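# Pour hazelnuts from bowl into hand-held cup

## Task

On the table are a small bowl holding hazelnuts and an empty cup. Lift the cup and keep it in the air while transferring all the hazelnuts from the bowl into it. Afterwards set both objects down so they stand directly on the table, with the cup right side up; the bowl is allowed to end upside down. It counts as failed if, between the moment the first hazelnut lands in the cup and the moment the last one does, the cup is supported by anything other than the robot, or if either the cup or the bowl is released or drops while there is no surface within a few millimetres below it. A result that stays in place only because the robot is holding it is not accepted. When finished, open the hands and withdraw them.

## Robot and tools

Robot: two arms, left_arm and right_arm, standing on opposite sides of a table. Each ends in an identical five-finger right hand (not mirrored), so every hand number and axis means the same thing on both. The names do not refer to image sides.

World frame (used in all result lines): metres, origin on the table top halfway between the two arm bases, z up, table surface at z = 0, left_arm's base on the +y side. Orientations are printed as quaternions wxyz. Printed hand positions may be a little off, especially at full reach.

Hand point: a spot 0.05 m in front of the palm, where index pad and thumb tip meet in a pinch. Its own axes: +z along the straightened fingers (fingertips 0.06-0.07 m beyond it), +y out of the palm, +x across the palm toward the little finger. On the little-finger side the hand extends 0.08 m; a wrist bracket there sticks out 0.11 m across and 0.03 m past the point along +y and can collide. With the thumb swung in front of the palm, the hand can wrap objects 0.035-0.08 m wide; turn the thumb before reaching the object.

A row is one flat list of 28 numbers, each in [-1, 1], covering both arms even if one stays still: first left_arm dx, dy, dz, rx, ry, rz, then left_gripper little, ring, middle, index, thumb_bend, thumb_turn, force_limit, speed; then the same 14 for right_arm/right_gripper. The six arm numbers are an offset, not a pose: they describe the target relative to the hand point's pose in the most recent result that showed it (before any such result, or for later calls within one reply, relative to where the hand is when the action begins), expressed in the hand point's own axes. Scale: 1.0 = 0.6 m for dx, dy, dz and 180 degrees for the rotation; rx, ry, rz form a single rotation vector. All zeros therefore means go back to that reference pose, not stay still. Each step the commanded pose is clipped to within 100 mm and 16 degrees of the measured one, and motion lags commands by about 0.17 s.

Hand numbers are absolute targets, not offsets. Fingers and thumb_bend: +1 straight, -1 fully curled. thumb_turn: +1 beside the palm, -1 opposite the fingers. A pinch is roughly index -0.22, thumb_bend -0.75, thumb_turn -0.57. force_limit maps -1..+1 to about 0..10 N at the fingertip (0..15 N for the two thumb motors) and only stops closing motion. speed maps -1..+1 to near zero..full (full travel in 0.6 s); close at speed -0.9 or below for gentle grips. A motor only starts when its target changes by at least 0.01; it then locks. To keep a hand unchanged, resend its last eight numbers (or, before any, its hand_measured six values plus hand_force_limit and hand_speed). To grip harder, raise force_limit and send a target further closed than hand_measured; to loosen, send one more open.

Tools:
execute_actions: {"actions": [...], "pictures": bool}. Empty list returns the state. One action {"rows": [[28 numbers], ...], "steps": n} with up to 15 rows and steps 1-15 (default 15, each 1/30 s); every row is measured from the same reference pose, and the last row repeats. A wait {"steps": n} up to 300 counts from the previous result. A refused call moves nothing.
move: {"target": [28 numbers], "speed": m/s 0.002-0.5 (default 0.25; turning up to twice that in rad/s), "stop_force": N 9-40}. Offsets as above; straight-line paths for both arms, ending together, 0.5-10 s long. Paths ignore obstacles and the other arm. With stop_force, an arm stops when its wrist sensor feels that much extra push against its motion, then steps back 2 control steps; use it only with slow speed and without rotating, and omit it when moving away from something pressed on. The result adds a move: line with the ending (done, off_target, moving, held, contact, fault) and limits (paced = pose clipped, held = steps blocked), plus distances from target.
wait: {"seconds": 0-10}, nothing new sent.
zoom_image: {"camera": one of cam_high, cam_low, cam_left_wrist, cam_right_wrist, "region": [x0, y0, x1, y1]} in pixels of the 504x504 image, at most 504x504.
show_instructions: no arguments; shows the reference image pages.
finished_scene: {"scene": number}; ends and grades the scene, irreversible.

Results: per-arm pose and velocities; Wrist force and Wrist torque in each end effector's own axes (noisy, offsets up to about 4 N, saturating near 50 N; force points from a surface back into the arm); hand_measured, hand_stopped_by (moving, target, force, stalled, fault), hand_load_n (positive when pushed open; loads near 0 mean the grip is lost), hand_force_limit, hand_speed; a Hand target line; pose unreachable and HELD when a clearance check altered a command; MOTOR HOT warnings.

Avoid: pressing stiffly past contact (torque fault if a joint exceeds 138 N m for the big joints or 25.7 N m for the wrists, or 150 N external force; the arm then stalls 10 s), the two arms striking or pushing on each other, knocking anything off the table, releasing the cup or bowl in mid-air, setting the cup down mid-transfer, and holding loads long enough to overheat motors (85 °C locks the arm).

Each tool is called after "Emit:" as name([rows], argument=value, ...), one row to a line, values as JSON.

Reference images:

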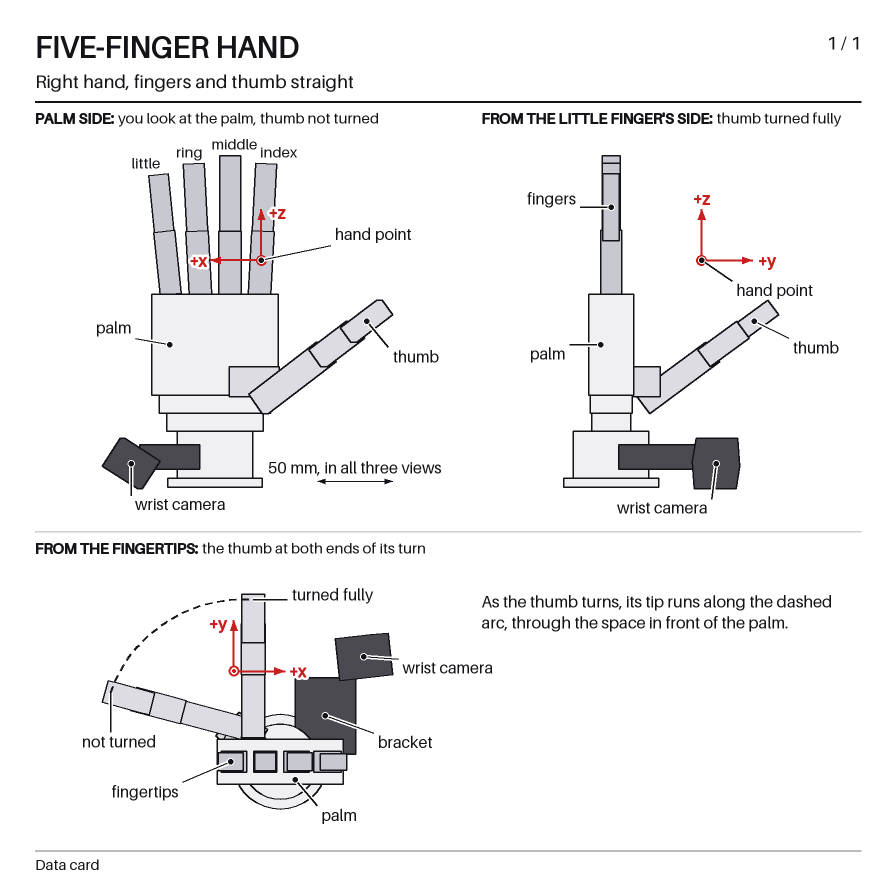

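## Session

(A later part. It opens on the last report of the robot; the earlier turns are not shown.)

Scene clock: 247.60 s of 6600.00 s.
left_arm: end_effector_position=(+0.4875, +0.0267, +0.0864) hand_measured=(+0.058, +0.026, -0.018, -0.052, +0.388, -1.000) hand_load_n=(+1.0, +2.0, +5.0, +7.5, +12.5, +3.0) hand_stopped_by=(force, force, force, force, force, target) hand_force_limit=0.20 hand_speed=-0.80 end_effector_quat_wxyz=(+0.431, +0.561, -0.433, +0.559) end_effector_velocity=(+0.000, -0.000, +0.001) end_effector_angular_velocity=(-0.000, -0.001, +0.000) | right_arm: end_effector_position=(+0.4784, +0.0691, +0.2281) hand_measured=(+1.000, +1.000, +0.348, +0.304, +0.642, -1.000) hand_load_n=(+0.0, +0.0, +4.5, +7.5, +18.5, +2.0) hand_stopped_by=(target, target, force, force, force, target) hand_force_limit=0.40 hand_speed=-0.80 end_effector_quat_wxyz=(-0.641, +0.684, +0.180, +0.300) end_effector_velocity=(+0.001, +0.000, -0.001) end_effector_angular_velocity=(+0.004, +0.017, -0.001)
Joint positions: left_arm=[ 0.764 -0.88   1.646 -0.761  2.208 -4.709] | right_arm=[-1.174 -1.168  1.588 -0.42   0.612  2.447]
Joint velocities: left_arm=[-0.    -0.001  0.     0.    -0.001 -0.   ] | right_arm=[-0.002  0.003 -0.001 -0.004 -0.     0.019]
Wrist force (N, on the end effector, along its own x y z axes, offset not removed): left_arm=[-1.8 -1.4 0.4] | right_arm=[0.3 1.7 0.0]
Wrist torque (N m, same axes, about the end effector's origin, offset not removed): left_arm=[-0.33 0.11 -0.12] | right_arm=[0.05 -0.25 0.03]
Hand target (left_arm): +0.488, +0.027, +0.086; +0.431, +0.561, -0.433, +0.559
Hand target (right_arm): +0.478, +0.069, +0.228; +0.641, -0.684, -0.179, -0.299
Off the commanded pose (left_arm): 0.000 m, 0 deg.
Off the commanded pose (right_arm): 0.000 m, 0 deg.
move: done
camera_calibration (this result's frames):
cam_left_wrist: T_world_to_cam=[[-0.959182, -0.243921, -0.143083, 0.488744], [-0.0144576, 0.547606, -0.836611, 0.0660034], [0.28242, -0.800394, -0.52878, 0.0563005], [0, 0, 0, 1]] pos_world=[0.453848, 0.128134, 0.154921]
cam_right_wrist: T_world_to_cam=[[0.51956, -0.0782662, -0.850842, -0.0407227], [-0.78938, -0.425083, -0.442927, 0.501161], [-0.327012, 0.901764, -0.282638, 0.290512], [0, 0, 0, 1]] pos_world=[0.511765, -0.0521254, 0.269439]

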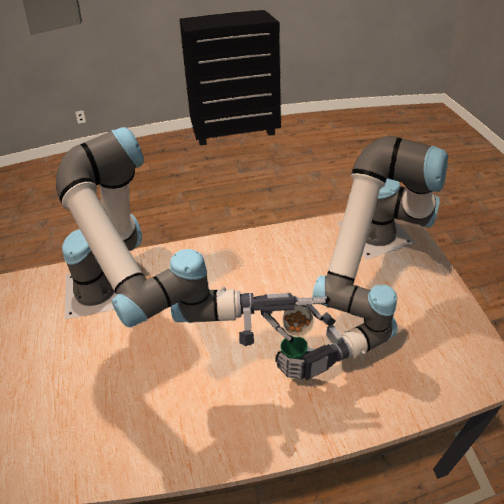

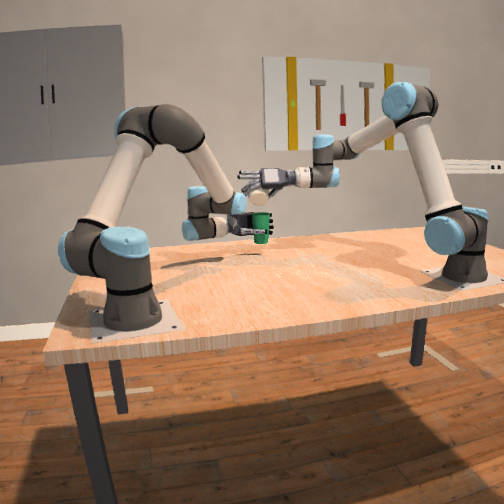

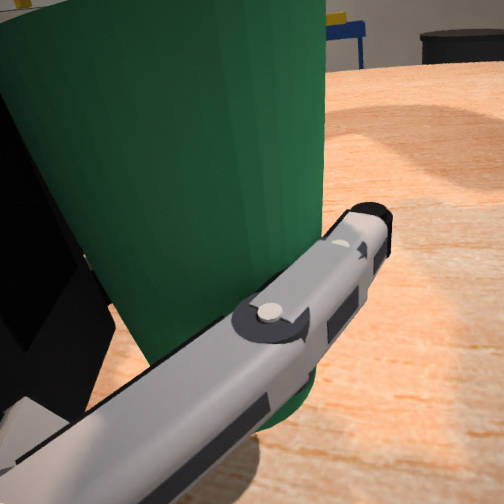

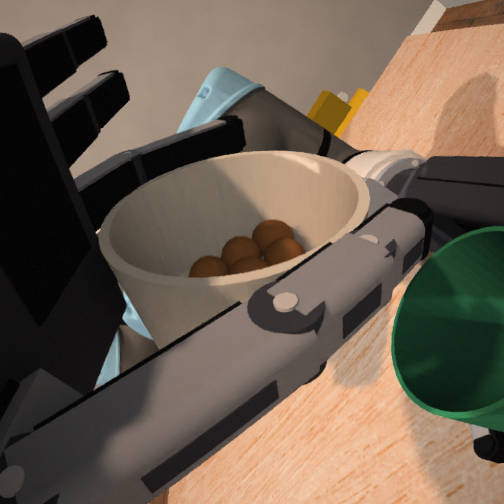

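Emit:
move(target=[0,0,0,0,0,0,-1,-1,-1,-1,-1,-1,0.2,-0.8, -0.028,0.0025,-0.012,0,0,0.03,1,1,-1,-1,-1,-1,0.4,-0.8], speed=0.03)

Emit:
move(target=[0,0,0,0,0,0,-1,-1,-1,-1,-1,-1,0.2,-0.8, 0,0,0,0,0,0.13,1,1,-1,-1,-1,-1,0.4,-0.8], speed=0.05)

Emit:
zoom_image(camera="cam_high", region=[230, 280, 370, 390])

Emit:
zoom_image(camera="cam_low", region=[200, 150, 320, 260])

Scene clock: 271.23 s of 6600.00 s.
left_arm: end_effector_position=(+0.4875, +0.0267, +0.0864) hand_measured=(+0.058, +0.026, -0.018, -0.052, +0.388, -1.000) hand_load_n=(+1.0, +2.0, +5.0, +7.5, +12.5, +3.0) hand_stopped_by=(force, force, force, force, force, target) hand_force_limit=0.20 hand_speed=-0.80 end_effector_quat_wxyz=(+0.431, +0.561, -0.433, +0.559) end_effector_velocity=(+0.000, +0.000, +0.000) end_effector_angular_velocity=(+0.000, +0.000, +0.001) | right_arm: end_effector_position=(+0.4656, +0.0642, +0.2164) hand_measured=(+1.000, +1.000, +0.348, +0.304, +0.642, -1.000) hand_load_n=(+0.0, +0.0, +4.5, +7.5, +18.5, +1.5) hand_stopped_by=(target, target, force, force, force, target) hand_force_limit=0.40 hand_speed=-0.80 end_effector_quat_wxyz=(-0.654, +0.691, +0.148, +0.270) end_effector_velocity=(-0.002, -0.001, -0.001) end_effector_angular_velocity=(+0.003, +0.012, -0.000)
Joint positions: left_arm=[ 0.764 -0.88   1.646 -0.761  2.208 -4.709] | right_arm=[-1.179 -1.177  1.631 -0.454  0.607  2.54 ]
Joint velocities: left_arm=[ 0.001 -0.    -0.     0.    -0.    -0.   ] | right_arm=[-0.001 -0.002  0.007 -0.007 -0.001  0.014]
Wrist force (N, on the end effector, along its own x y z axes, offset not removed): left_arm=[-3.4 0.1 -0.2] | right_arm=[1.3 3.2 0.1]
Wrist torque (N m, same axes, about the end effector's origin, offset not removed): left_arm=[-0.11 0.44 -0.13] | right_arm=[0.35 -0.36 0.23]
Hand target (left_arm): +0.488, +0.027, +0.086; +0.431, +0.561, -0.433, +0.559
Hand target (right_arm): +0.465, +0.064, +0.216; +0.654, -0.692, -0.147, -0.269
Off the commanded pose (left_arm): 0.000 m, 0 deg.
Off the commanded pose (right_arm): 0.000 m, 0 deg.
After step 90, 18.87 s passed at rest.
move: done
camera_calibration (this result's frames):
cam_left_wrist: T_world_to_cam=[[-0.959182, -0.243921, -0.143084, 0.488744], [-0.0144572, 0.547606, -0.836612, 0.0660035], [0.28242, -0.800394, -0.52878, 0.0563004], [0, 0, 0, 1]] pos_world=[0.453848, 0.128133, 0.154921]
cam_right_wrist: T_world_to_cam=[[0.440001, -0.0637967, -0.895728, 0.00142375], [-0.826686, -0.418323, -0.376292, 0.486339], [-0.350697, 0.906055, -0.236802, 0.288216], [0, 0, 0, 1]] pos_world=[0.5025, -0.0576018, 0.252531]

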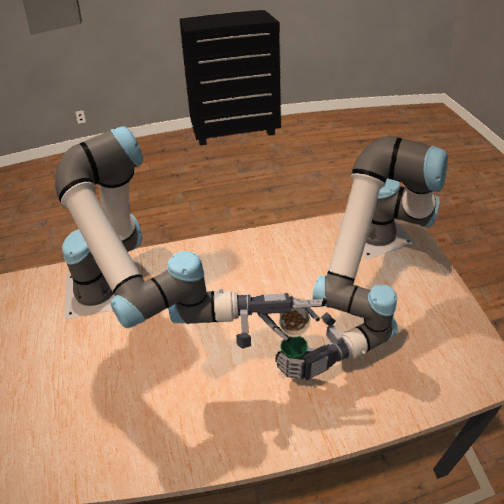

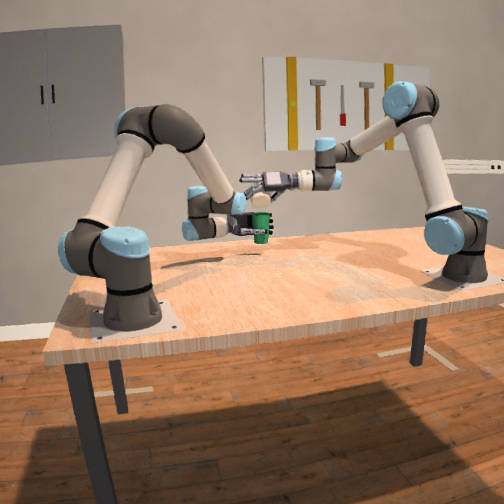

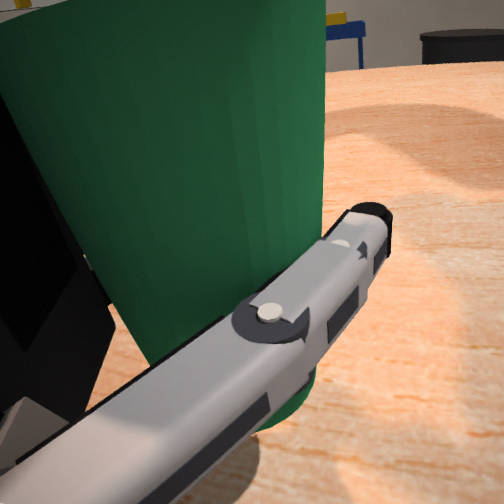

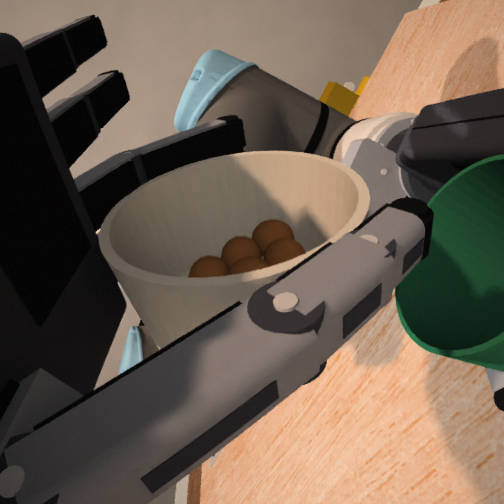

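Scene clock: 275.63 s of 6600.00 s.
left_arm: end_effector_position=(+0.4875, +0.0267, +0.0864) hand_measured=(+0.058, +0.026, -0.018, -0.052, +0.388, -1.000) hand_load_n=(+1.0, +2.0, +5.0, +7.5, +12.5, +3.0) hand_stopped_by=(force, force, force, force, force, target) hand_force_limit=0.20 hand_speed=-0.80 end_effector_quat_wxyz=(+0.431, +0.561, -0.433, +0.559) end_effector_velocity=(+0.000, -0.000, +0.000) end_effector_angular_velocity=(-0.000, +0.002, +0.001) | right_arm: end_effector_position=(+0.4656, +0.0643, +0.2164) hand_measured=(+1.000, +1.000, +0.348, +0.304, +0.642, -1.000) hand_load_n=(+0.0, +0.0, +4.5, +7.5, +18.5, +1.5) hand_stopped_by=(target, target, force, force, force, target) hand_force_limit=0.40 hand_speed=-0.80 end_effector_quat_wxyz=(-0.695, +0.707, +0.005, +0.132) end_effector_velocity=(+0.000, +0.000, +0.000) end_effector_angular_velocity=(+0.003, +0.011, -0.001)
Joint positions: left_arm=[ 0.764 -0.88   1.646 -0.761  2.208 -4.709] | right_arm=[-1.208 -1.135  1.574 -0.439  0.578  2.946]
Joint velocities: left_arm=[-0.    -0.     0.     0.    -0.001 -0.002] | right_arm=[-0.001  0.001 -0.001 -0.002  0.     0.013]
Wrist force (N, on the end effector, along its own x y z axes, offset not removed): left_arm=[-2.1 -0.4 0.4] | right_arm=[0.1 0.8 0.0]
Wrist torque (N m, same axes, about the end effector's origin, offset not removed): left_arm=[-0.26 0.22 -0.12] | right_arm=[-0.05 -0.14 0.06]
Hand target (left_arm): +0.488, +0.027, +0.086; +0.431, +0.561, -0.433, +0.559
Hand target (right_arm): +0.466, +0.064, +0.216; +0.695, -0.707, -0.005, -0.132
Off the commanded pose (left_arm): 0.000 m, 0 deg.
Off the commanded pose (right_arm): 0.000 m, 0 deg.
move: done
camera_calibration (this result's frames):
cam_left_wrist: T_world_to_cam=[[-0.959182, -0.243921, -0.143083, 0.488744], [-0.0144576, 0.547606, -0.836611, 0.0660034], [0.28242, -0.800394, -0.52878, 0.0563004], [0, 0, 0, 1]] pos_world=[0.453848, 0.128134, 0.154921]
cam_right_wrist: T_world_to_cam=[[0.0554129, 0.00624386, -0.998444, 0.198217], [-0.913892, -0.402452, -0.0532371, 0.455989], [-0.402158, 0.91542, -0.0165948, 0.263864], [0, 0, 0, 1]] pos_world=[0.511856, -0.0592701, 0.226563]

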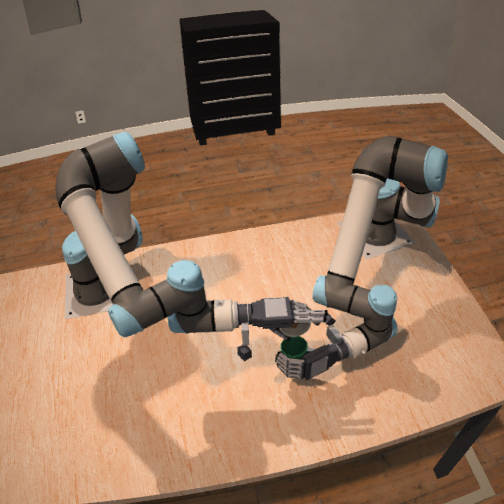

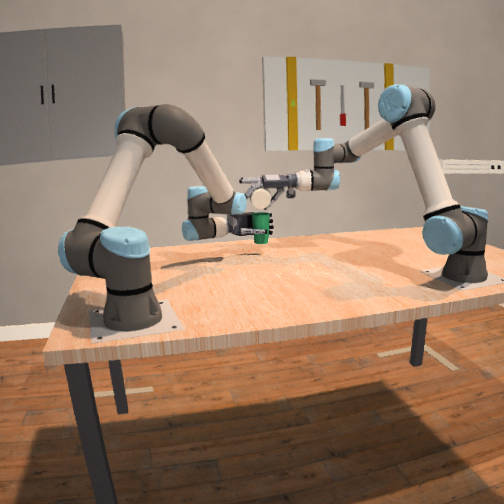

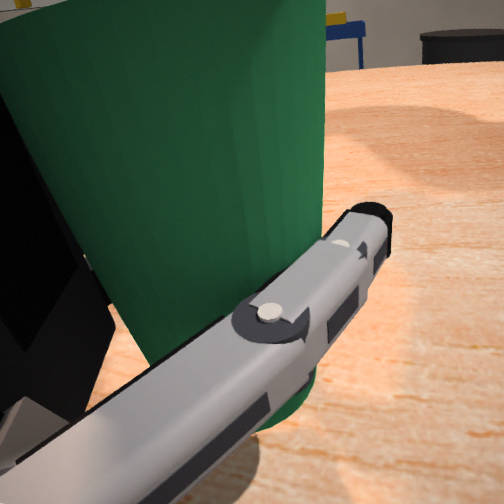

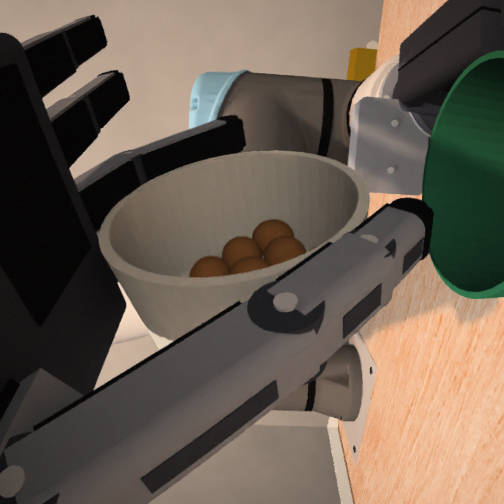

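Region (230, 280, 370, 390) of cam_high's 504x504 image, scaled by 3.600, with more detail than that image has; it fills the top 396 rows of this view, and the rest is white.

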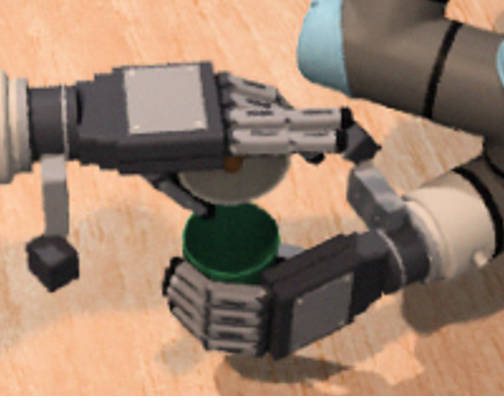

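Region (200, 150, 320, 260) of cam_low's 504x504 image, scaled by 4.200, with more detail than that image has; it fills the top 462 rows of this view, and the rest is white.

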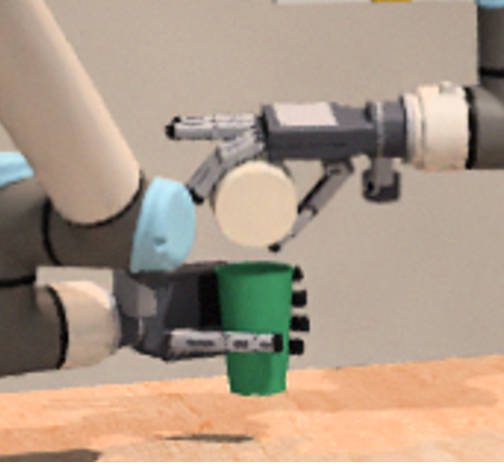

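Emit:
move(target=[0,0,0,0,0,0,-1,-1,-1,-1,-1,-1,0.2,-0.8, -0.012,0.012,0,0,0,0,1,1,-1,-1,-1,-1,0.4,-0.8], speed=0.01)

Emit:
move(target=[0,0,0,0,0,0,-1,-1,-1,-1,-1,-1,0.2,-0.8, 0,0,0,0,0,0.08,1,1,-1,-1,-1,-1,0.4,-0.8], speed=0.02)

Scene clock: 284.57 s of 6600.00 s.
left_arm: end_effector_position=(+0.4875, +0.0267, +0.0864) hand_measured=(+0.058, +0.026, -0.018, -0.052, +0.388, -1.000) hand_load_n=(+1.0, +2.0, +5.0, +7.5, +12.5, +3.0) hand_stopped_by=(force, force, force, force, force, target) hand_force_limit=0.20 hand_speed=-0.80 end_effector_quat_wxyz=(+0.431, +0.561, -0.433, +0.559) end_effector_velocity=(-0.000, -0.001, +0.001) end_effector_angular_velocity=(-0.001, -0.000, -0.001) | right_arm: end_effector_position=(+0.4602, +0.0653, +0.2082) hand_measured=(+1.000, +1.000, +0.348, +0.304, +0.642, -1.000) hand_load_n=(+0.0, +0.0, +4.5, +7.5, +18.5, +1.5) hand_stopped_by=(target, target, force, force, force, target) hand_force_limit=0.40 hand_speed=-0.80 end_effector_quat_wxyz=(-0.695, +0.707, +0.005, +0.132) end_effector_velocity=(-0.001, +0.000, -0.003) end_effector_angular_velocity=(-0.001, +0.001, -0.002)
Joint positions: left_arm=[ 0.764 -0.88   1.646 -0.761  2.208 -4.709] | right_arm=[-1.202 -1.135  1.597 -0.462  0.584  2.946]
Joint velocities: left_arm=[-0.001 -0.002  0.    -0.    -0.    -0.001] | right_arm=[ 0.001  0.002  0.006 -0.006  0.003 -0.   ]
Wrist force (N, on the end effector, along its own x y z axes, offset not removed): left_arm=[-2.1 -1.4 0.3] | right_arm=[2.2 2.0 1.4]
Wrist torque (N m, same axes, about the end effector's origin, offset not removed): left_arm=[-0.36 0.17 -0.08] | right_arm=[0.02 -0.43 0.22]
Hand target (left_arm): +0.488, +0.027, +0.086; +0.431, +0.561, -0.433, +0.559
Hand target (right_arm): +0.460, +0.065, +0.208; +0.695, -0.707, -0.005, -0.132
Off the commanded pose (left_arm): 0.000 m, 0 deg.
Off the commanded pose (right_arm): 0.000 m, 0 deg.
After step 90, 4.70 s passed at rest.
move: done
camera_calibration (this result's frames):
cam_left_wrist: T_world_to_cam=[[-0.959182, -0.243921, -0.143084, 0.488744], [-0.0144572, 0.547606, -0.836612, 0.0660036], [0.28242, -0.800394, -0.52878, 0.0563004], [0, 0, 0, 1]] pos_world=[0.453848, 0.128133, 0.154921]
cam_right_wrist: T_world_to_cam=[[0.0553734, 0.00621932, -0.998446, 0.190329], [-0.91389, -0.402463, -0.0531909, 0.450993], [-0.402169, 0.915415, -0.016602, 0.260655], [0, 0, 0, 1]] pos_world=[0.506446, -0.0582836, 0.21835]

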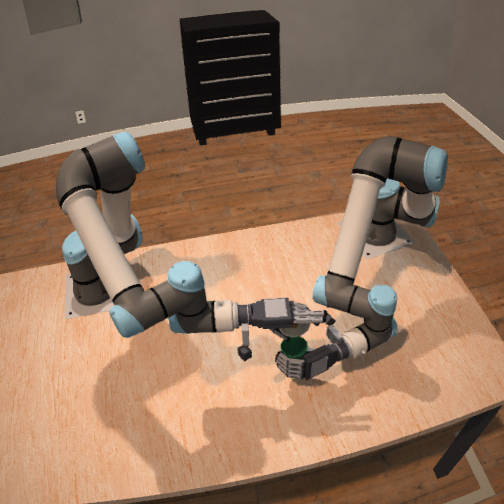

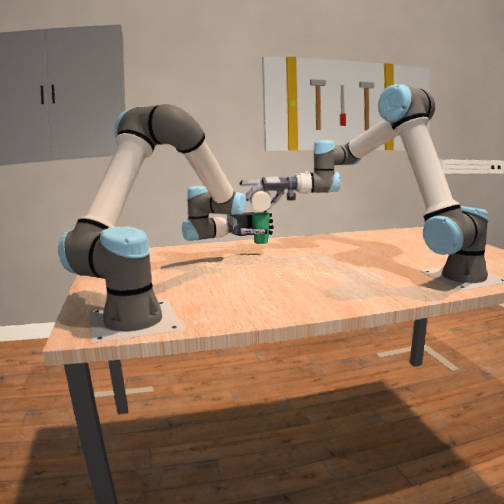

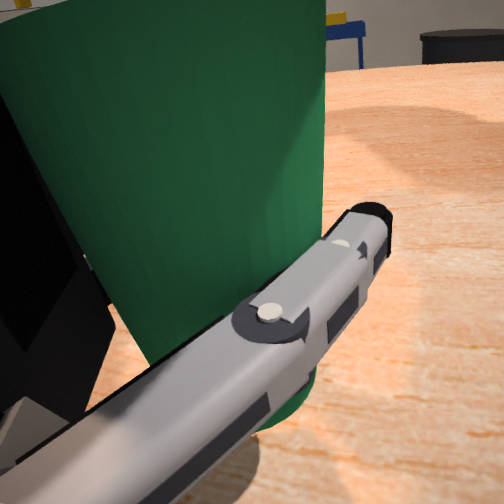

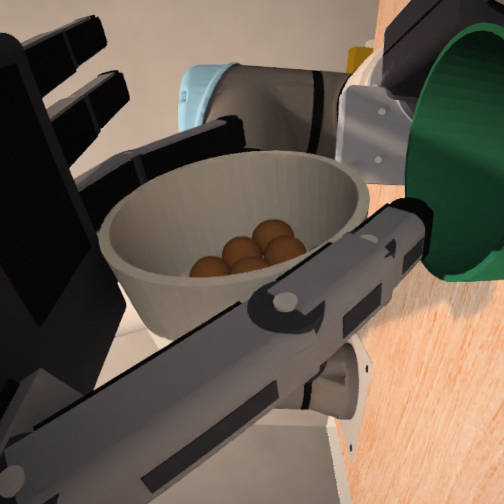

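Scene clock: 291.07 s of 6600.00 s.
left_arm: end_effector_position=(+0.4875, +0.0267, +0.0864) hand_measured=(+0.058, +0.026, -0.018, -0.052, +0.388, -1.000) hand_load_n=(+0.5, +2.0, +5.0, +7.5, +12.5, +3.0) hand_stopped_by=(force, force, force, force, force, target) hand_force_limit=0.20 hand_speed=-0.80 end_effector_quat_wxyz=(+0.431, +0.561, -0.433, +0.559) end_effector_velocity=(-0.001, -0.000, -0.000) end_effector_angular_velocity=(+0.000, -0.000, -0.002) | right_arm: end_effector_position=(+0.4602, +0.0653, +0.2082) hand_measured=(+1.000, +1.000, +0.348, +0.304, +0.642, -1.000) hand_load_n=(+0.0, +0.0, +4.5, +7.5, +18.5, +1.0) hand_stopped_by=(target, target, force, force, force, target) hand_force_limit=0.40 hand_speed=-0.80 end_effector_quat_wxyz=(+0.706, -0.702, +0.083, -0.044) end_effector_velocity=(+0.000, +0.000, -0.000) end_effector_angular_velocity=(+0.002, +0.010, -0.002)
Joint positions: left_arm=[ 0.764 -0.88   1.646 -0.761  2.208 -4.709] | right_arm=[-1.218 -1.105  1.57  -0.465  0.568  3.196]
Joint velocities: left_arm=[-0.001  0.     0.     0.     0.001  0.   ] | right_arm=[-0.     0.001 -0.001 -0.001  0.002  0.011]
Wrist force (N, on the end effector, along its own x y z axes, offset not removed): left_arm=[-3.4 -0.6 0.0] | right_arm=[2.6 -0.1 0.2]
Wrist torque (N m, same axes, about the end effector's origin, offset not removed): left_arm=[-0.22 0.34 -0.16] | right_arm=[-0.18 -0.50 0.11]
Hand target (left_arm): +0.488, +0.027, +0.086; +0.431, +0.561, -0.433, +0.559
Hand target (right_arm): +0.460, +0.065, +0.208; +0.706, -0.702, +0.084, -0.044
Off the commanded pose (left_arm): 0.000 m, 0 deg.
Off the commanded pose (right_arm): 0.000 m, 0 deg.
move: done
camera_calibration (this result's frames):
cam_left_wrist: T_world_to_cam=[[-0.959181, -0.243924, -0.143084, 0.488745], [-0.0144584, 0.547605, -0.836612, 0.0660042], [0.282423, -0.800393, -0.528779, 0.0562995], [0, 0, 0, 1]] pos_world=[0.453849, 0.128134, 0.154922]
cam_right_wrist: T_world_to_cam=[[-0.189419, 0.0509068, -0.980576, 0.296352], [-0.901536, -0.404698, 0.153141, 0.402515], [-0.389041, 0.913032, 0.122552, 0.225763], [0, 0, 0, 1]] pos_world=[0.506847, -0.0583185, 0.201287]

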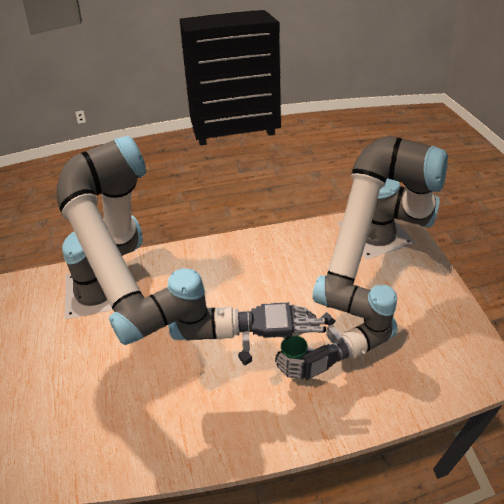

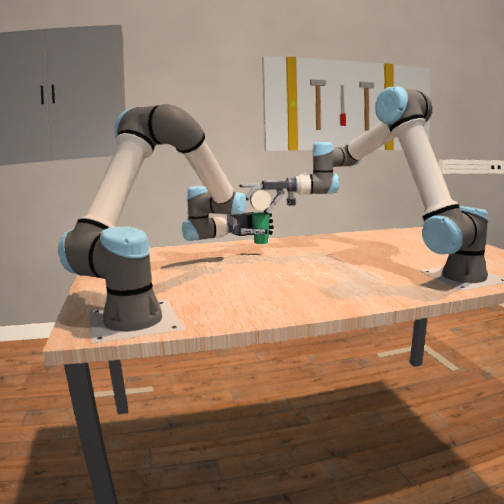

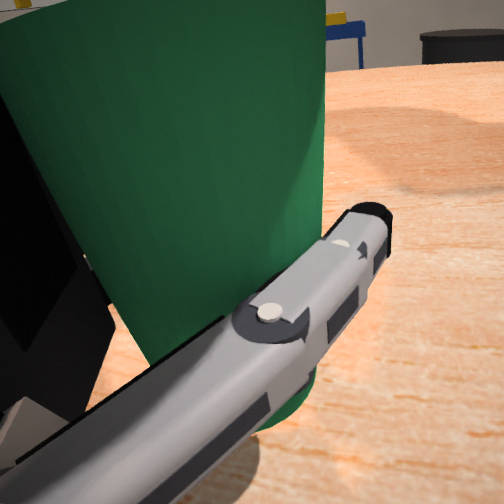

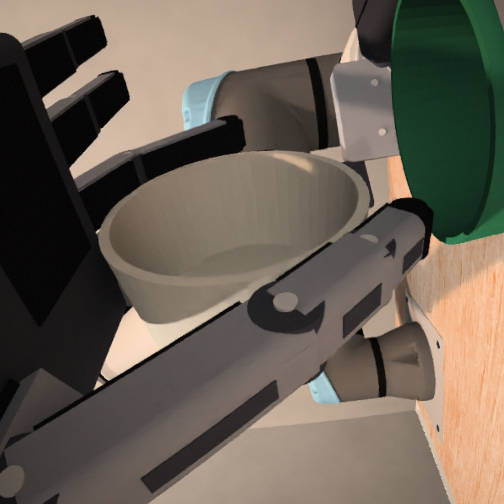

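Emit:
move(target=[0,0,0,0,0,0,-1,-1,-1,-1,-1,-1,0.2,-0.8, 0.015,-0.006,0,0,0,0.08,1,1,-1,-1,-1,-1,0.4,-0.8], speed=0.05)

Emit:
move(target=[0,0,0,0,0,0,-1,-1,-1,-1,-1,-1,0.2,-0.8, 0,-0.06,-0.03,0,0,-0.5975,1,1,-1,-1,-1,-1,0.4,-0.8], speed=0.25)

Emit:
zoom_image(camera="cam_high", region=[200, 270, 400, 430])

Scene clock: 304.53 s of 6600.00 s.
left_arm: end_effector_position=(+0.4875, +0.0267, +0.0864) hand_measured=(+0.058, +0.026, -0.018, -0.052, +0.388, -1.000) hand_load_n=(+0.5, +2.0, +5.0, +7.5, +12.5, +3.0) hand_stopped_by=(force, force, force, force, force, target) hand_force_limit=0.20 hand_speed=-0.80 end_effector_quat_wxyz=(+0.431, +0.561, -0.433, +0.559) end_effector_velocity=(+0.001, +0.000, +0.001) end_effector_angular_velocity=(-0.001, +0.000, +0.002) | right_arm: end_effector_position=(+0.4691, +0.0637, +0.2113) hand_measured=(+1.000, +1.000, +0.348, +0.304, +0.642, -1.000) hand_load_n=(+0.0, +0.0, +4.5, +7.5, +18.5, +1.0) hand_stopped_by=(target, target, force, force, force, target) hand_force_limit=0.40 hand_speed=-0.80 end_effector_quat_wxyz=(+0.706, -0.686, +0.170, +0.044) end_effector_velocity=(+0.001, -0.000, -0.000) end_effector_angular_velocity=(+0.004, +0.012, -0.001)
Joint positions: left_arm=[ 0.764 -0.88   1.646 -0.761  2.208 -4.709] | right_arm=[-1.239 -1.063  1.525 -0.461  0.546  3.446]
Joint velocities: left_arm=[ 0.001 -0.001 -0.     0.    -0.001 -0.001] | right_arm=[-0.001  0.003 -0.002 -0.004 -0.001  0.015]
Wrist force (N, on the end effector, along its own x y z axes, offset not removed): left_arm=[-3.0 -1.2 1.4] | right_arm=[1.6 2.3 -1.0]
Wrist torque (N m, same axes, about the end effector's origin, offset not removed): left_arm=[-0.38 0.25 -0.16] | right_arm=[0.31 -0.25 0.05]
Hand target (left_arm): +0.488, +0.027, +0.086; +0.431, +0.561, -0.433, +0.559
Hand target (right_arm): +0.469, +0.064, +0.211; +0.706, -0.686, +0.170, +0.044
Off the commanded pose (left_arm): 0.000 m, 0 deg.
Off the commanded pose (right_arm): 0.000 m, 0 deg.
After step 90, 7.67 s passed at rest.
move: done
camera_calibration (this result's frames):
cam_left_wrist: T_world_to_cam=[[-0.959181, -0.243924, -0.143084, 0.488745], [-0.0144586, 0.547605, -0.836612, 0.0660041], [0.282423, -0.800393, -0.52878, 0.0562995], [0, 0, 0, 1]] pos_world=[0.453849, 0.128134, 0.154921]
cam_right_wrist: T_world_to_cam=[[-0.421998, 0.0932474, -0.901789, 0.390922], [-0.839416, -0.415959, 0.349799, 0.339495], [-0.34249, 0.90459, 0.253807, 0.181293], [0, 0, 0, 1]] pos_world=[0.512037, -0.0592325, 0.187761]

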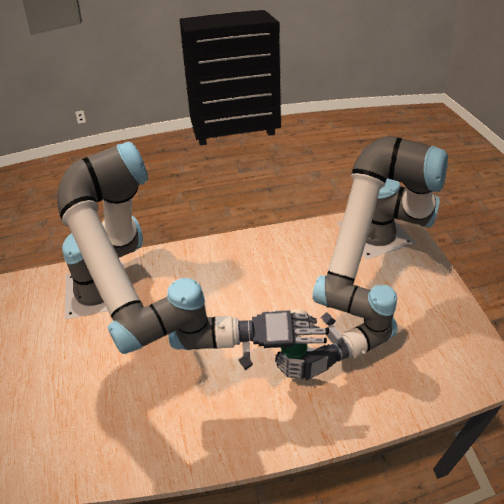

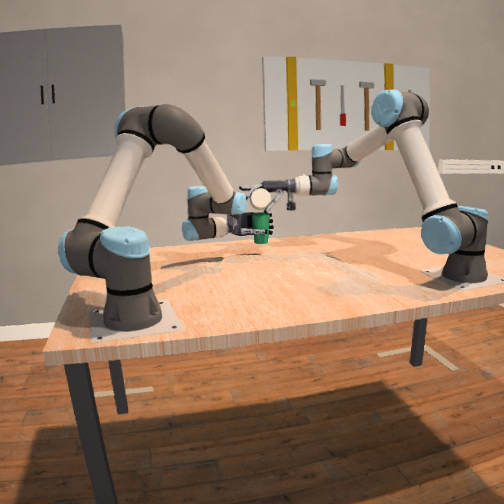

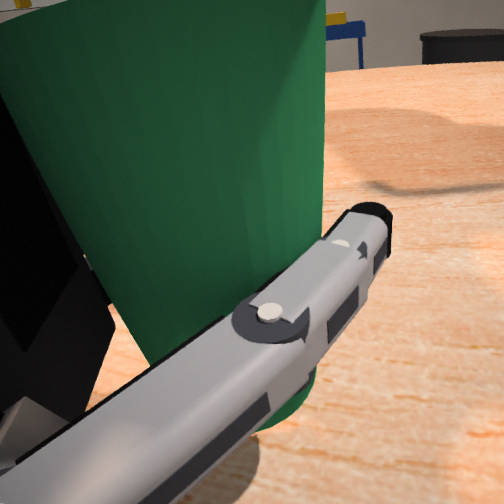

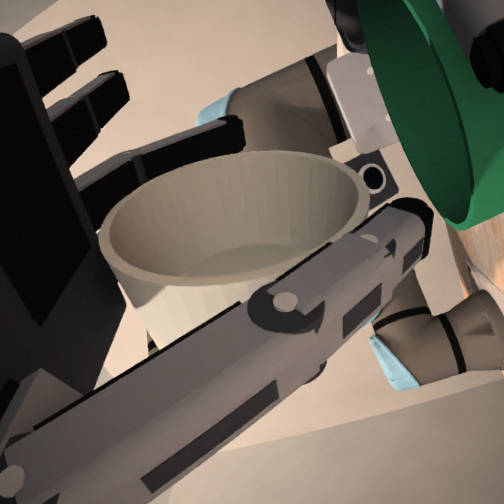

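Scene clock: 308.83 s of 6600.00 s.
left_arm: end_effector_position=(+0.4875, +0.0267, +0.0864) hand_measured=(+0.058, +0.026, -0.018, -0.052, +0.388, -1.000) hand_load_n=(+0.5, +2.0, +5.0, +7.5, +12.5, +3.0) hand_stopped_by=(force, force, force, force, force, target) hand_force_limit=0.20 hand_speed=-0.80 end_effector_quat_wxyz=(+0.431, +0.561, -0.433, +0.559) end_effector_velocity=(+0.000, -0.000, +0.001) end_effector_angular_velocity=(-0.000, -0.004, +0.001) | right_arm: end_effector_position=(+0.4765, +0.0439, +0.2456) hand_measured=(+1.000, +1.000, +0.348, +0.304, +0.642, -1.000) hand_load_n=(+0.0, +0.0, +4.5, +7.5, +18.0, +2.0) hand_stopped_by=(target, target, force, force, force, target) hand_force_limit=0.40 hand_speed=-0.80 end_effector_quat_wxyz=(-0.453, +0.543, +0.453, +0.543) end_effector_velocity=(+0.001, -0.000, -0.000) end_effector_angular_velocity=(-0.005, -0.012, -0.002)
Joint positions: left_arm=[ 0.764 -0.88   1.646 -0.761  2.208 -4.709] | right_arm=[-1.165 -1.252  1.757 -0.505  0.62   1.571]
Joint velocities: left_arm=[ 0.    -0.002  0.     0.    -0.001  0.003] | right_arm=[-0.     0.001  0.     0.003  0.002 -0.017]
Wrist force (N, on the end effector, along its own x y z axes, offset not removed): left_arm=[-1.2 -0.5 0.9] | right_arm=[0.4 -2.6 -0.9]
Wrist torque (N m, same axes, about the end effector's origin, offset not removed): left_arm=[-0.27 -0.03 -0.01] | right_arm=[-0.33 -0.28 0.04]
Hand target (left_arm): +0.488, +0.027, +0.086; +0.431, +0.561, -0.433, +0.559
Hand target (right_arm): +0.477, +0.044, +0.246; -0.452, +0.543, +0.453, +0.543
Off the commanded pose (left_arm): 0.000 m, 0 deg.
Off the commanded pose (right_arm): 0.000 m, 0 deg.
move: done
camera_calibration (this result's frames):
cam_left_wrist: T_world_to_cam=[[-0.959181, -0.243924, -0.143084, 0.488745], [-0.0144584, 0.547605, -0.836612, 0.0660041], [0.282423, -0.800393, -0.528779, 0.0562995], [0, 0, 0, 1]] pos_world=[0.453849, 0.128134, 0.154921]
cam_right_wrist: T_world_to_cam=[[0.976629, -0.161896, -0.141368, -0.41519], [-0.207003, -0.531517, -0.821364, 0.316802], [0.0578364, 0.831432, -0.552608, 0.203571], [0, 0, 0, 1]] pos_world=[0.459292, -0.0680869, 0.314011]

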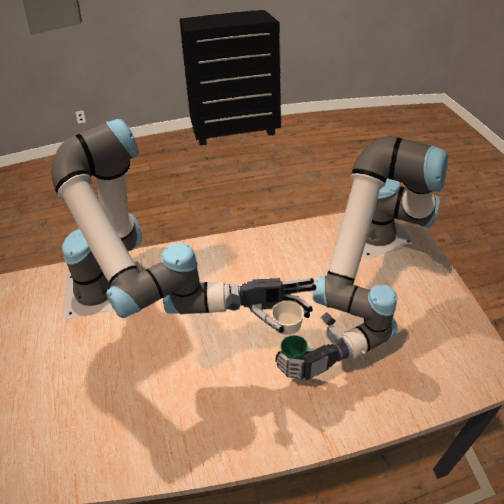

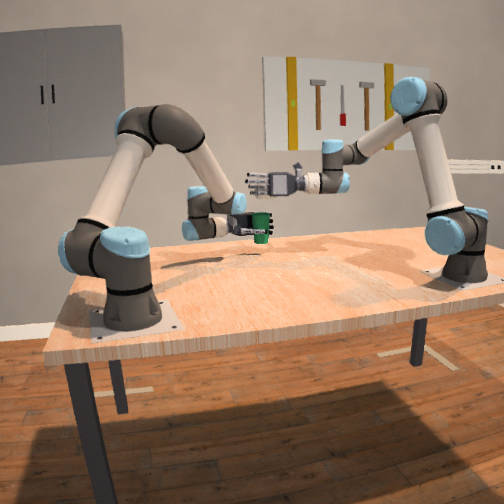

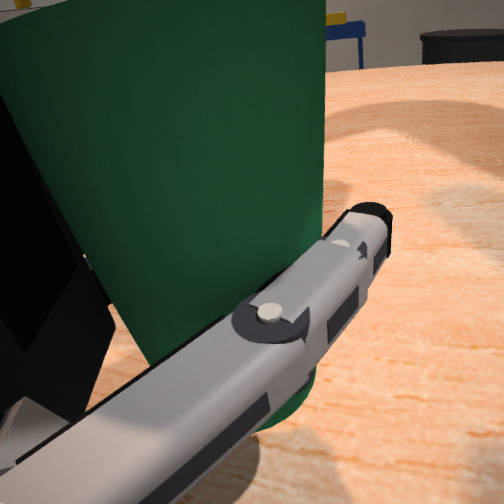

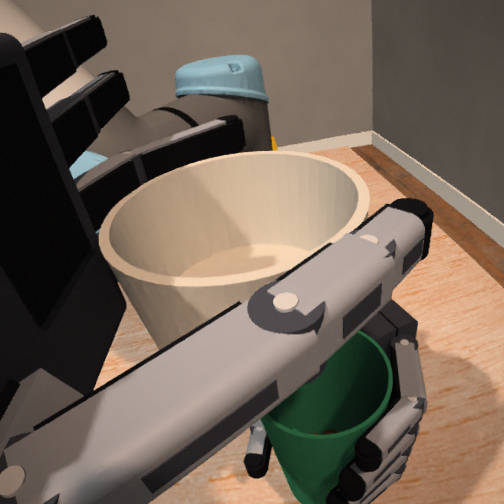

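Region (200, 270, 400, 430) of cam_high's 504x504 image, scaled by 2.520, with more detail than that image has; it fills the top 403 rows of this view, and the rest is white.

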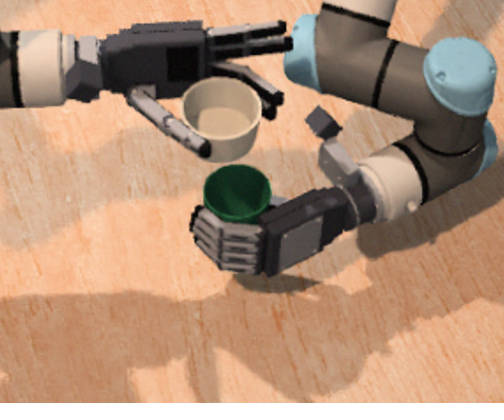

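Emit:
move(target=[0,-0.206,-0.16,0.25,0,0,-1,-1,-1,-1,-1,-1,0.2,-0.8, 0,0.18,-0.109,-0.194,0,0,1,1,-1,-1,-1,-1,0.4,-0.8], speed=0.15)

Emit:
move(target=[-0.065,0,0,0,0,0,-1,-1,-1,-1,-1,-1,0.2,-0.8, -0.355,0,0,0,0,0,1,1,-1,-1,-1,-1,0.4,-0.8], speed=0.12)

Scene clock: 324.97 s of 6600.00 s.
left_arm: end_effector_position=(+0.5824, +0.1506, +0.0873) hand_measured=(+0.058, +0.026, -0.018, -0.052, +0.388, -1.000) hand_load_n=(+0.5, +2.0, +5.0, +7.5, +12.5, +3.0) hand_stopped_by=(force, force, force, force, force, target) hand_force_limit=0.20 hand_speed=-0.80 end_effector_quat_wxyz=(+0.184, +0.683, -0.186, +0.682) end_effector_velocity=(+0.001, +0.001, -0.001) end_effector_angular_velocity=(+0.001, +0.002, +0.011) | right_arm: end_effector_position=(+0.5708, -0.0398, +0.2454) hand_measured=(+1.000, +1.000, +0.348, +0.304, +0.642, -1.000) hand_load_n=(+0.0, +0.0, +4.5, +7.5, +18.0, +2.0) hand_stopped_by=(target, target, force, force, force, target) hand_force_limit=0.40 hand_speed=-0.80 end_effector_quat_wxyz=(-0.269, +0.654, +0.270, +0.653) end_effector_velocity=(+0.001, -0.001, -0.001) end_effector_angular_velocity=(-0.001, +0.001, -0.009)
Joint positions: left_arm=[ 0.724 -1.041  1.957 -0.915  1.384 -4.71 ] | right_arm=[-1.111 -1.259  1.768 -0.507  1.283  1.57 ]
Joint velocities: left_arm=[-0.003  0.001  0.001 -0.001 -0.014 -0.   ] | right_arm=[ 0.002  0.003 -0.003  0.001  0.011 -0.   ]
Wrist force (N, on the end effector, along its own x y z axes, offset not removed): left_arm=[-2.3 -1.0 0.0] | right_arm=[1.8 1.8 -1.9]
Wrist torque (N m, same axes, about the end effector's origin, offset not removed): left_arm=[-0.28 0.20 -0.05] | right_arm=[0.41 -0.43 0.14]
Hand target (left_arm): +0.583, +0.151, +0.087; +0.183, +0.683, -0.186, +0.682
Hand target (right_arm): +0.571, -0.040, +0.245; -0.269, +0.654, +0.269, +0.654
Off the commanded pose (left_arm): 0.001 m, 0 deg.
Off the commanded pose (right_arm): 0.000 m, 0 deg.
After step 90, 10.03 s passed at rest.
move: done
camera_calibration (this result's frames):
cam_left_wrist: T_world_to_cam=[[-0.506587, -0.849904, -0.145027, 0.437942], [-0.394103, 0.377867, -0.837794, 0.246994], [0.766846, -0.36726, -0.526372, -0.218464], [0, 0, 0, 1]] pos_world=[0.486725, 0.198645, 0.15545]
cam_right_wrist: T_world_to_cam=[[0.708855, -0.691107, -0.141056, -0.389167], [-0.473966, -0.318593, -0.820887, 0.452422], [0.522381, 0.648745, -0.553397, -0.00465186], [0, 0, 0, 1]] pos_world=[0.492725, -0.121799, 0.313918]

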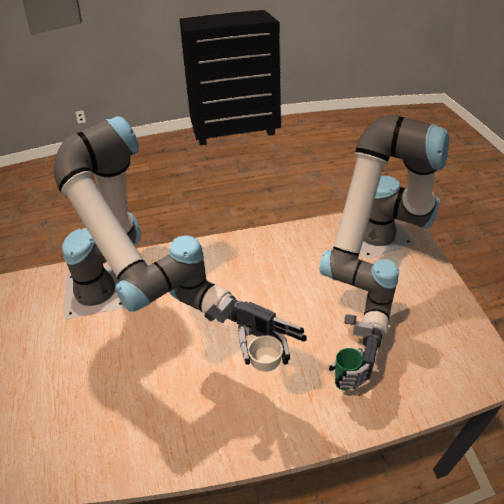

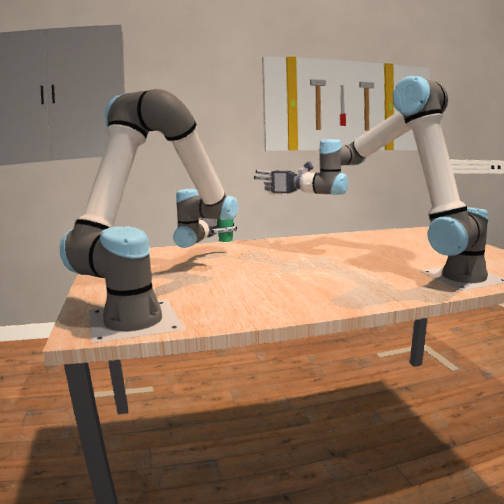

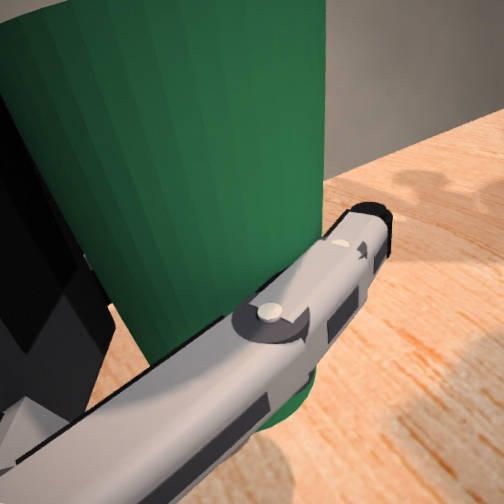

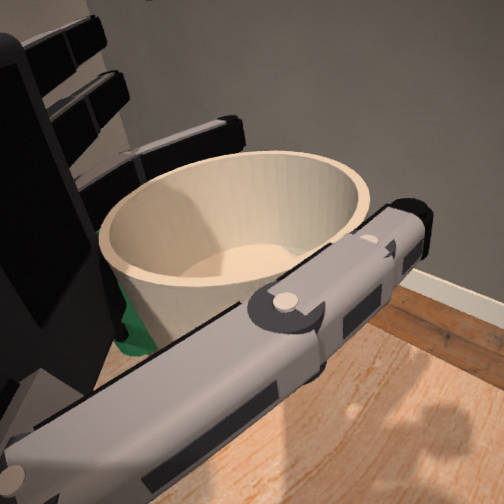

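Scene clock: 327.27 s of 6600.00 s.
left_arm: end_effector_position=(+0.5824, +0.1508, +0.0483) hand_measured=(+0.058, +0.026, -0.018, -0.052, +0.388, -1.000) hand_load_n=(+0.5, +2.0, +5.0, +7.5, +12.5, +3.0) hand_stopped_by=(force, force, force, force, force, target) hand_force_limit=0.20 hand_speed=-0.80 end_effector_quat_wxyz=(+0.184, +0.683, -0.186, +0.682) end_effector_velocity=(-0.000, +0.000, -0.001) end_effector_angular_velocity=(+0.001, +0.001, +0.001) | right_arm: end_effector_position=(+0.5708, -0.0396, +0.0329) hand_measured=(+1.000, +1.000, +0.348, +0.304, +0.642, -1.000) hand_load_n=(+0.0, +0.0, +4.5, +7.5, +18.0, +2.0) hand_stopped_by=(target, target, force, force, force, target) hand_force_limit=0.40 hand_speed=-0.80 end_effector_quat_wxyz=(-0.269, +0.654, +0.270, +0.653) end_effector_velocity=(+0.001, -0.000, -0.003) end_effector_angular_velocity=(-0.000, -0.001, -0.000)
Joint positions: left_arm=[ 0.725 -0.96   1.967 -1.005  1.384 -4.71 ] | right_arm=[-1.111 -0.901  1.909 -1.008  1.283  1.57 ]
Joint velocities: left_arm=[-0.001  0.002  0.    -0.001 -0.001  0.   ] | right_arm=[-0.001  0.008 -0.001 -0.007 -0.001 -0.001]
Wrist force (N, on the end effector, along its own x y z axes, offset not removed): left_arm=[-2.2 0.2 -1.0] | right_arm=[-0.3 1.3 -2.3]
Wrist torque (N m, same axes, about the end effector's origin, offset not removed): left_arm=[-0.13 0.21 -0.03] | right_arm=[0.42 -0.17 0.16]
Hand target (left_arm): +0.582, +0.151, +0.048; +0.184, +0.683, -0.186, +0.682
Hand target (right_arm): +0.571, -0.040, +0.033; -0.269, +0.654, +0.270, +0.653
Off the commanded pose (left_arm): 0.000 m, 0 deg.
Off the commanded pose (right_arm): 0.001 m, 0 deg.
move: done
camera_calibration (this result's frames):
cam_left_wrist: T_world_to_cam=[[-0.506588, -0.849904, -0.145027, 0.432462], [-0.394106, 0.377868, -0.837792, 0.21426], [0.766844, -0.367259, -0.526375, -0.238894], [0, 0, 0, 1]] pos_world=[0.486715, 0.198853, 0.116476]
cam_right_wrist: T_world_to_cam=[[0.708846, -0.691114, -0.141063, -0.418987], [-0.474018, -0.31864, -0.820838, 0.278089], [0.522344, 0.648714, -0.553467, -0.122378], [0, 0, 0, 1]] pos_world=[0.49274, -0.121569, 0.101431]

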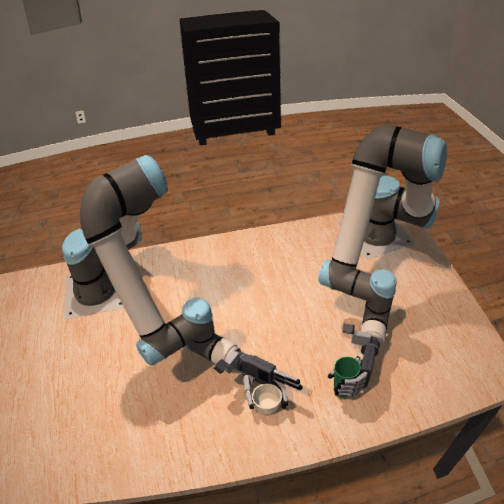

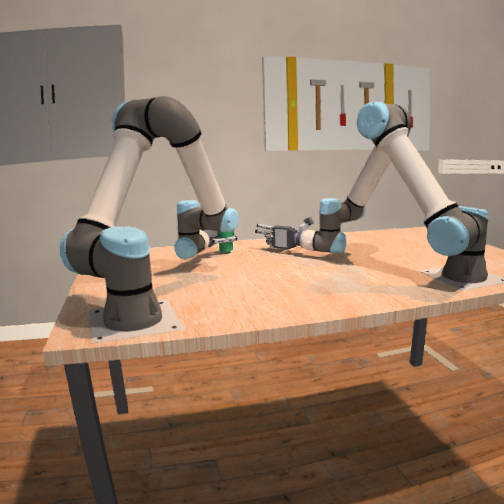

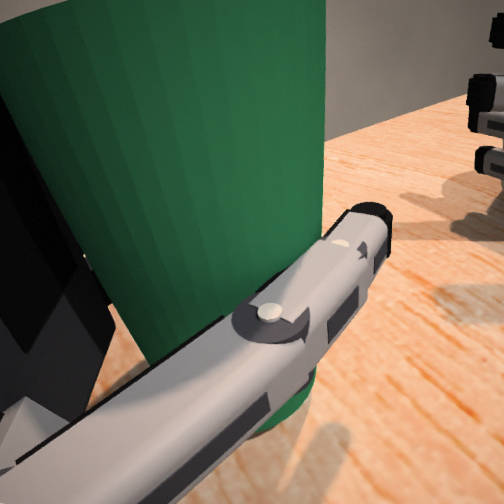

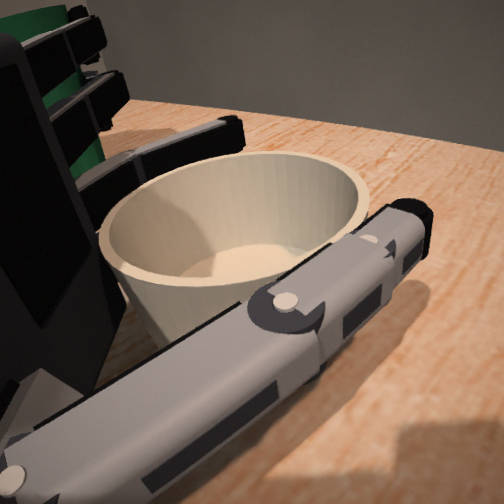

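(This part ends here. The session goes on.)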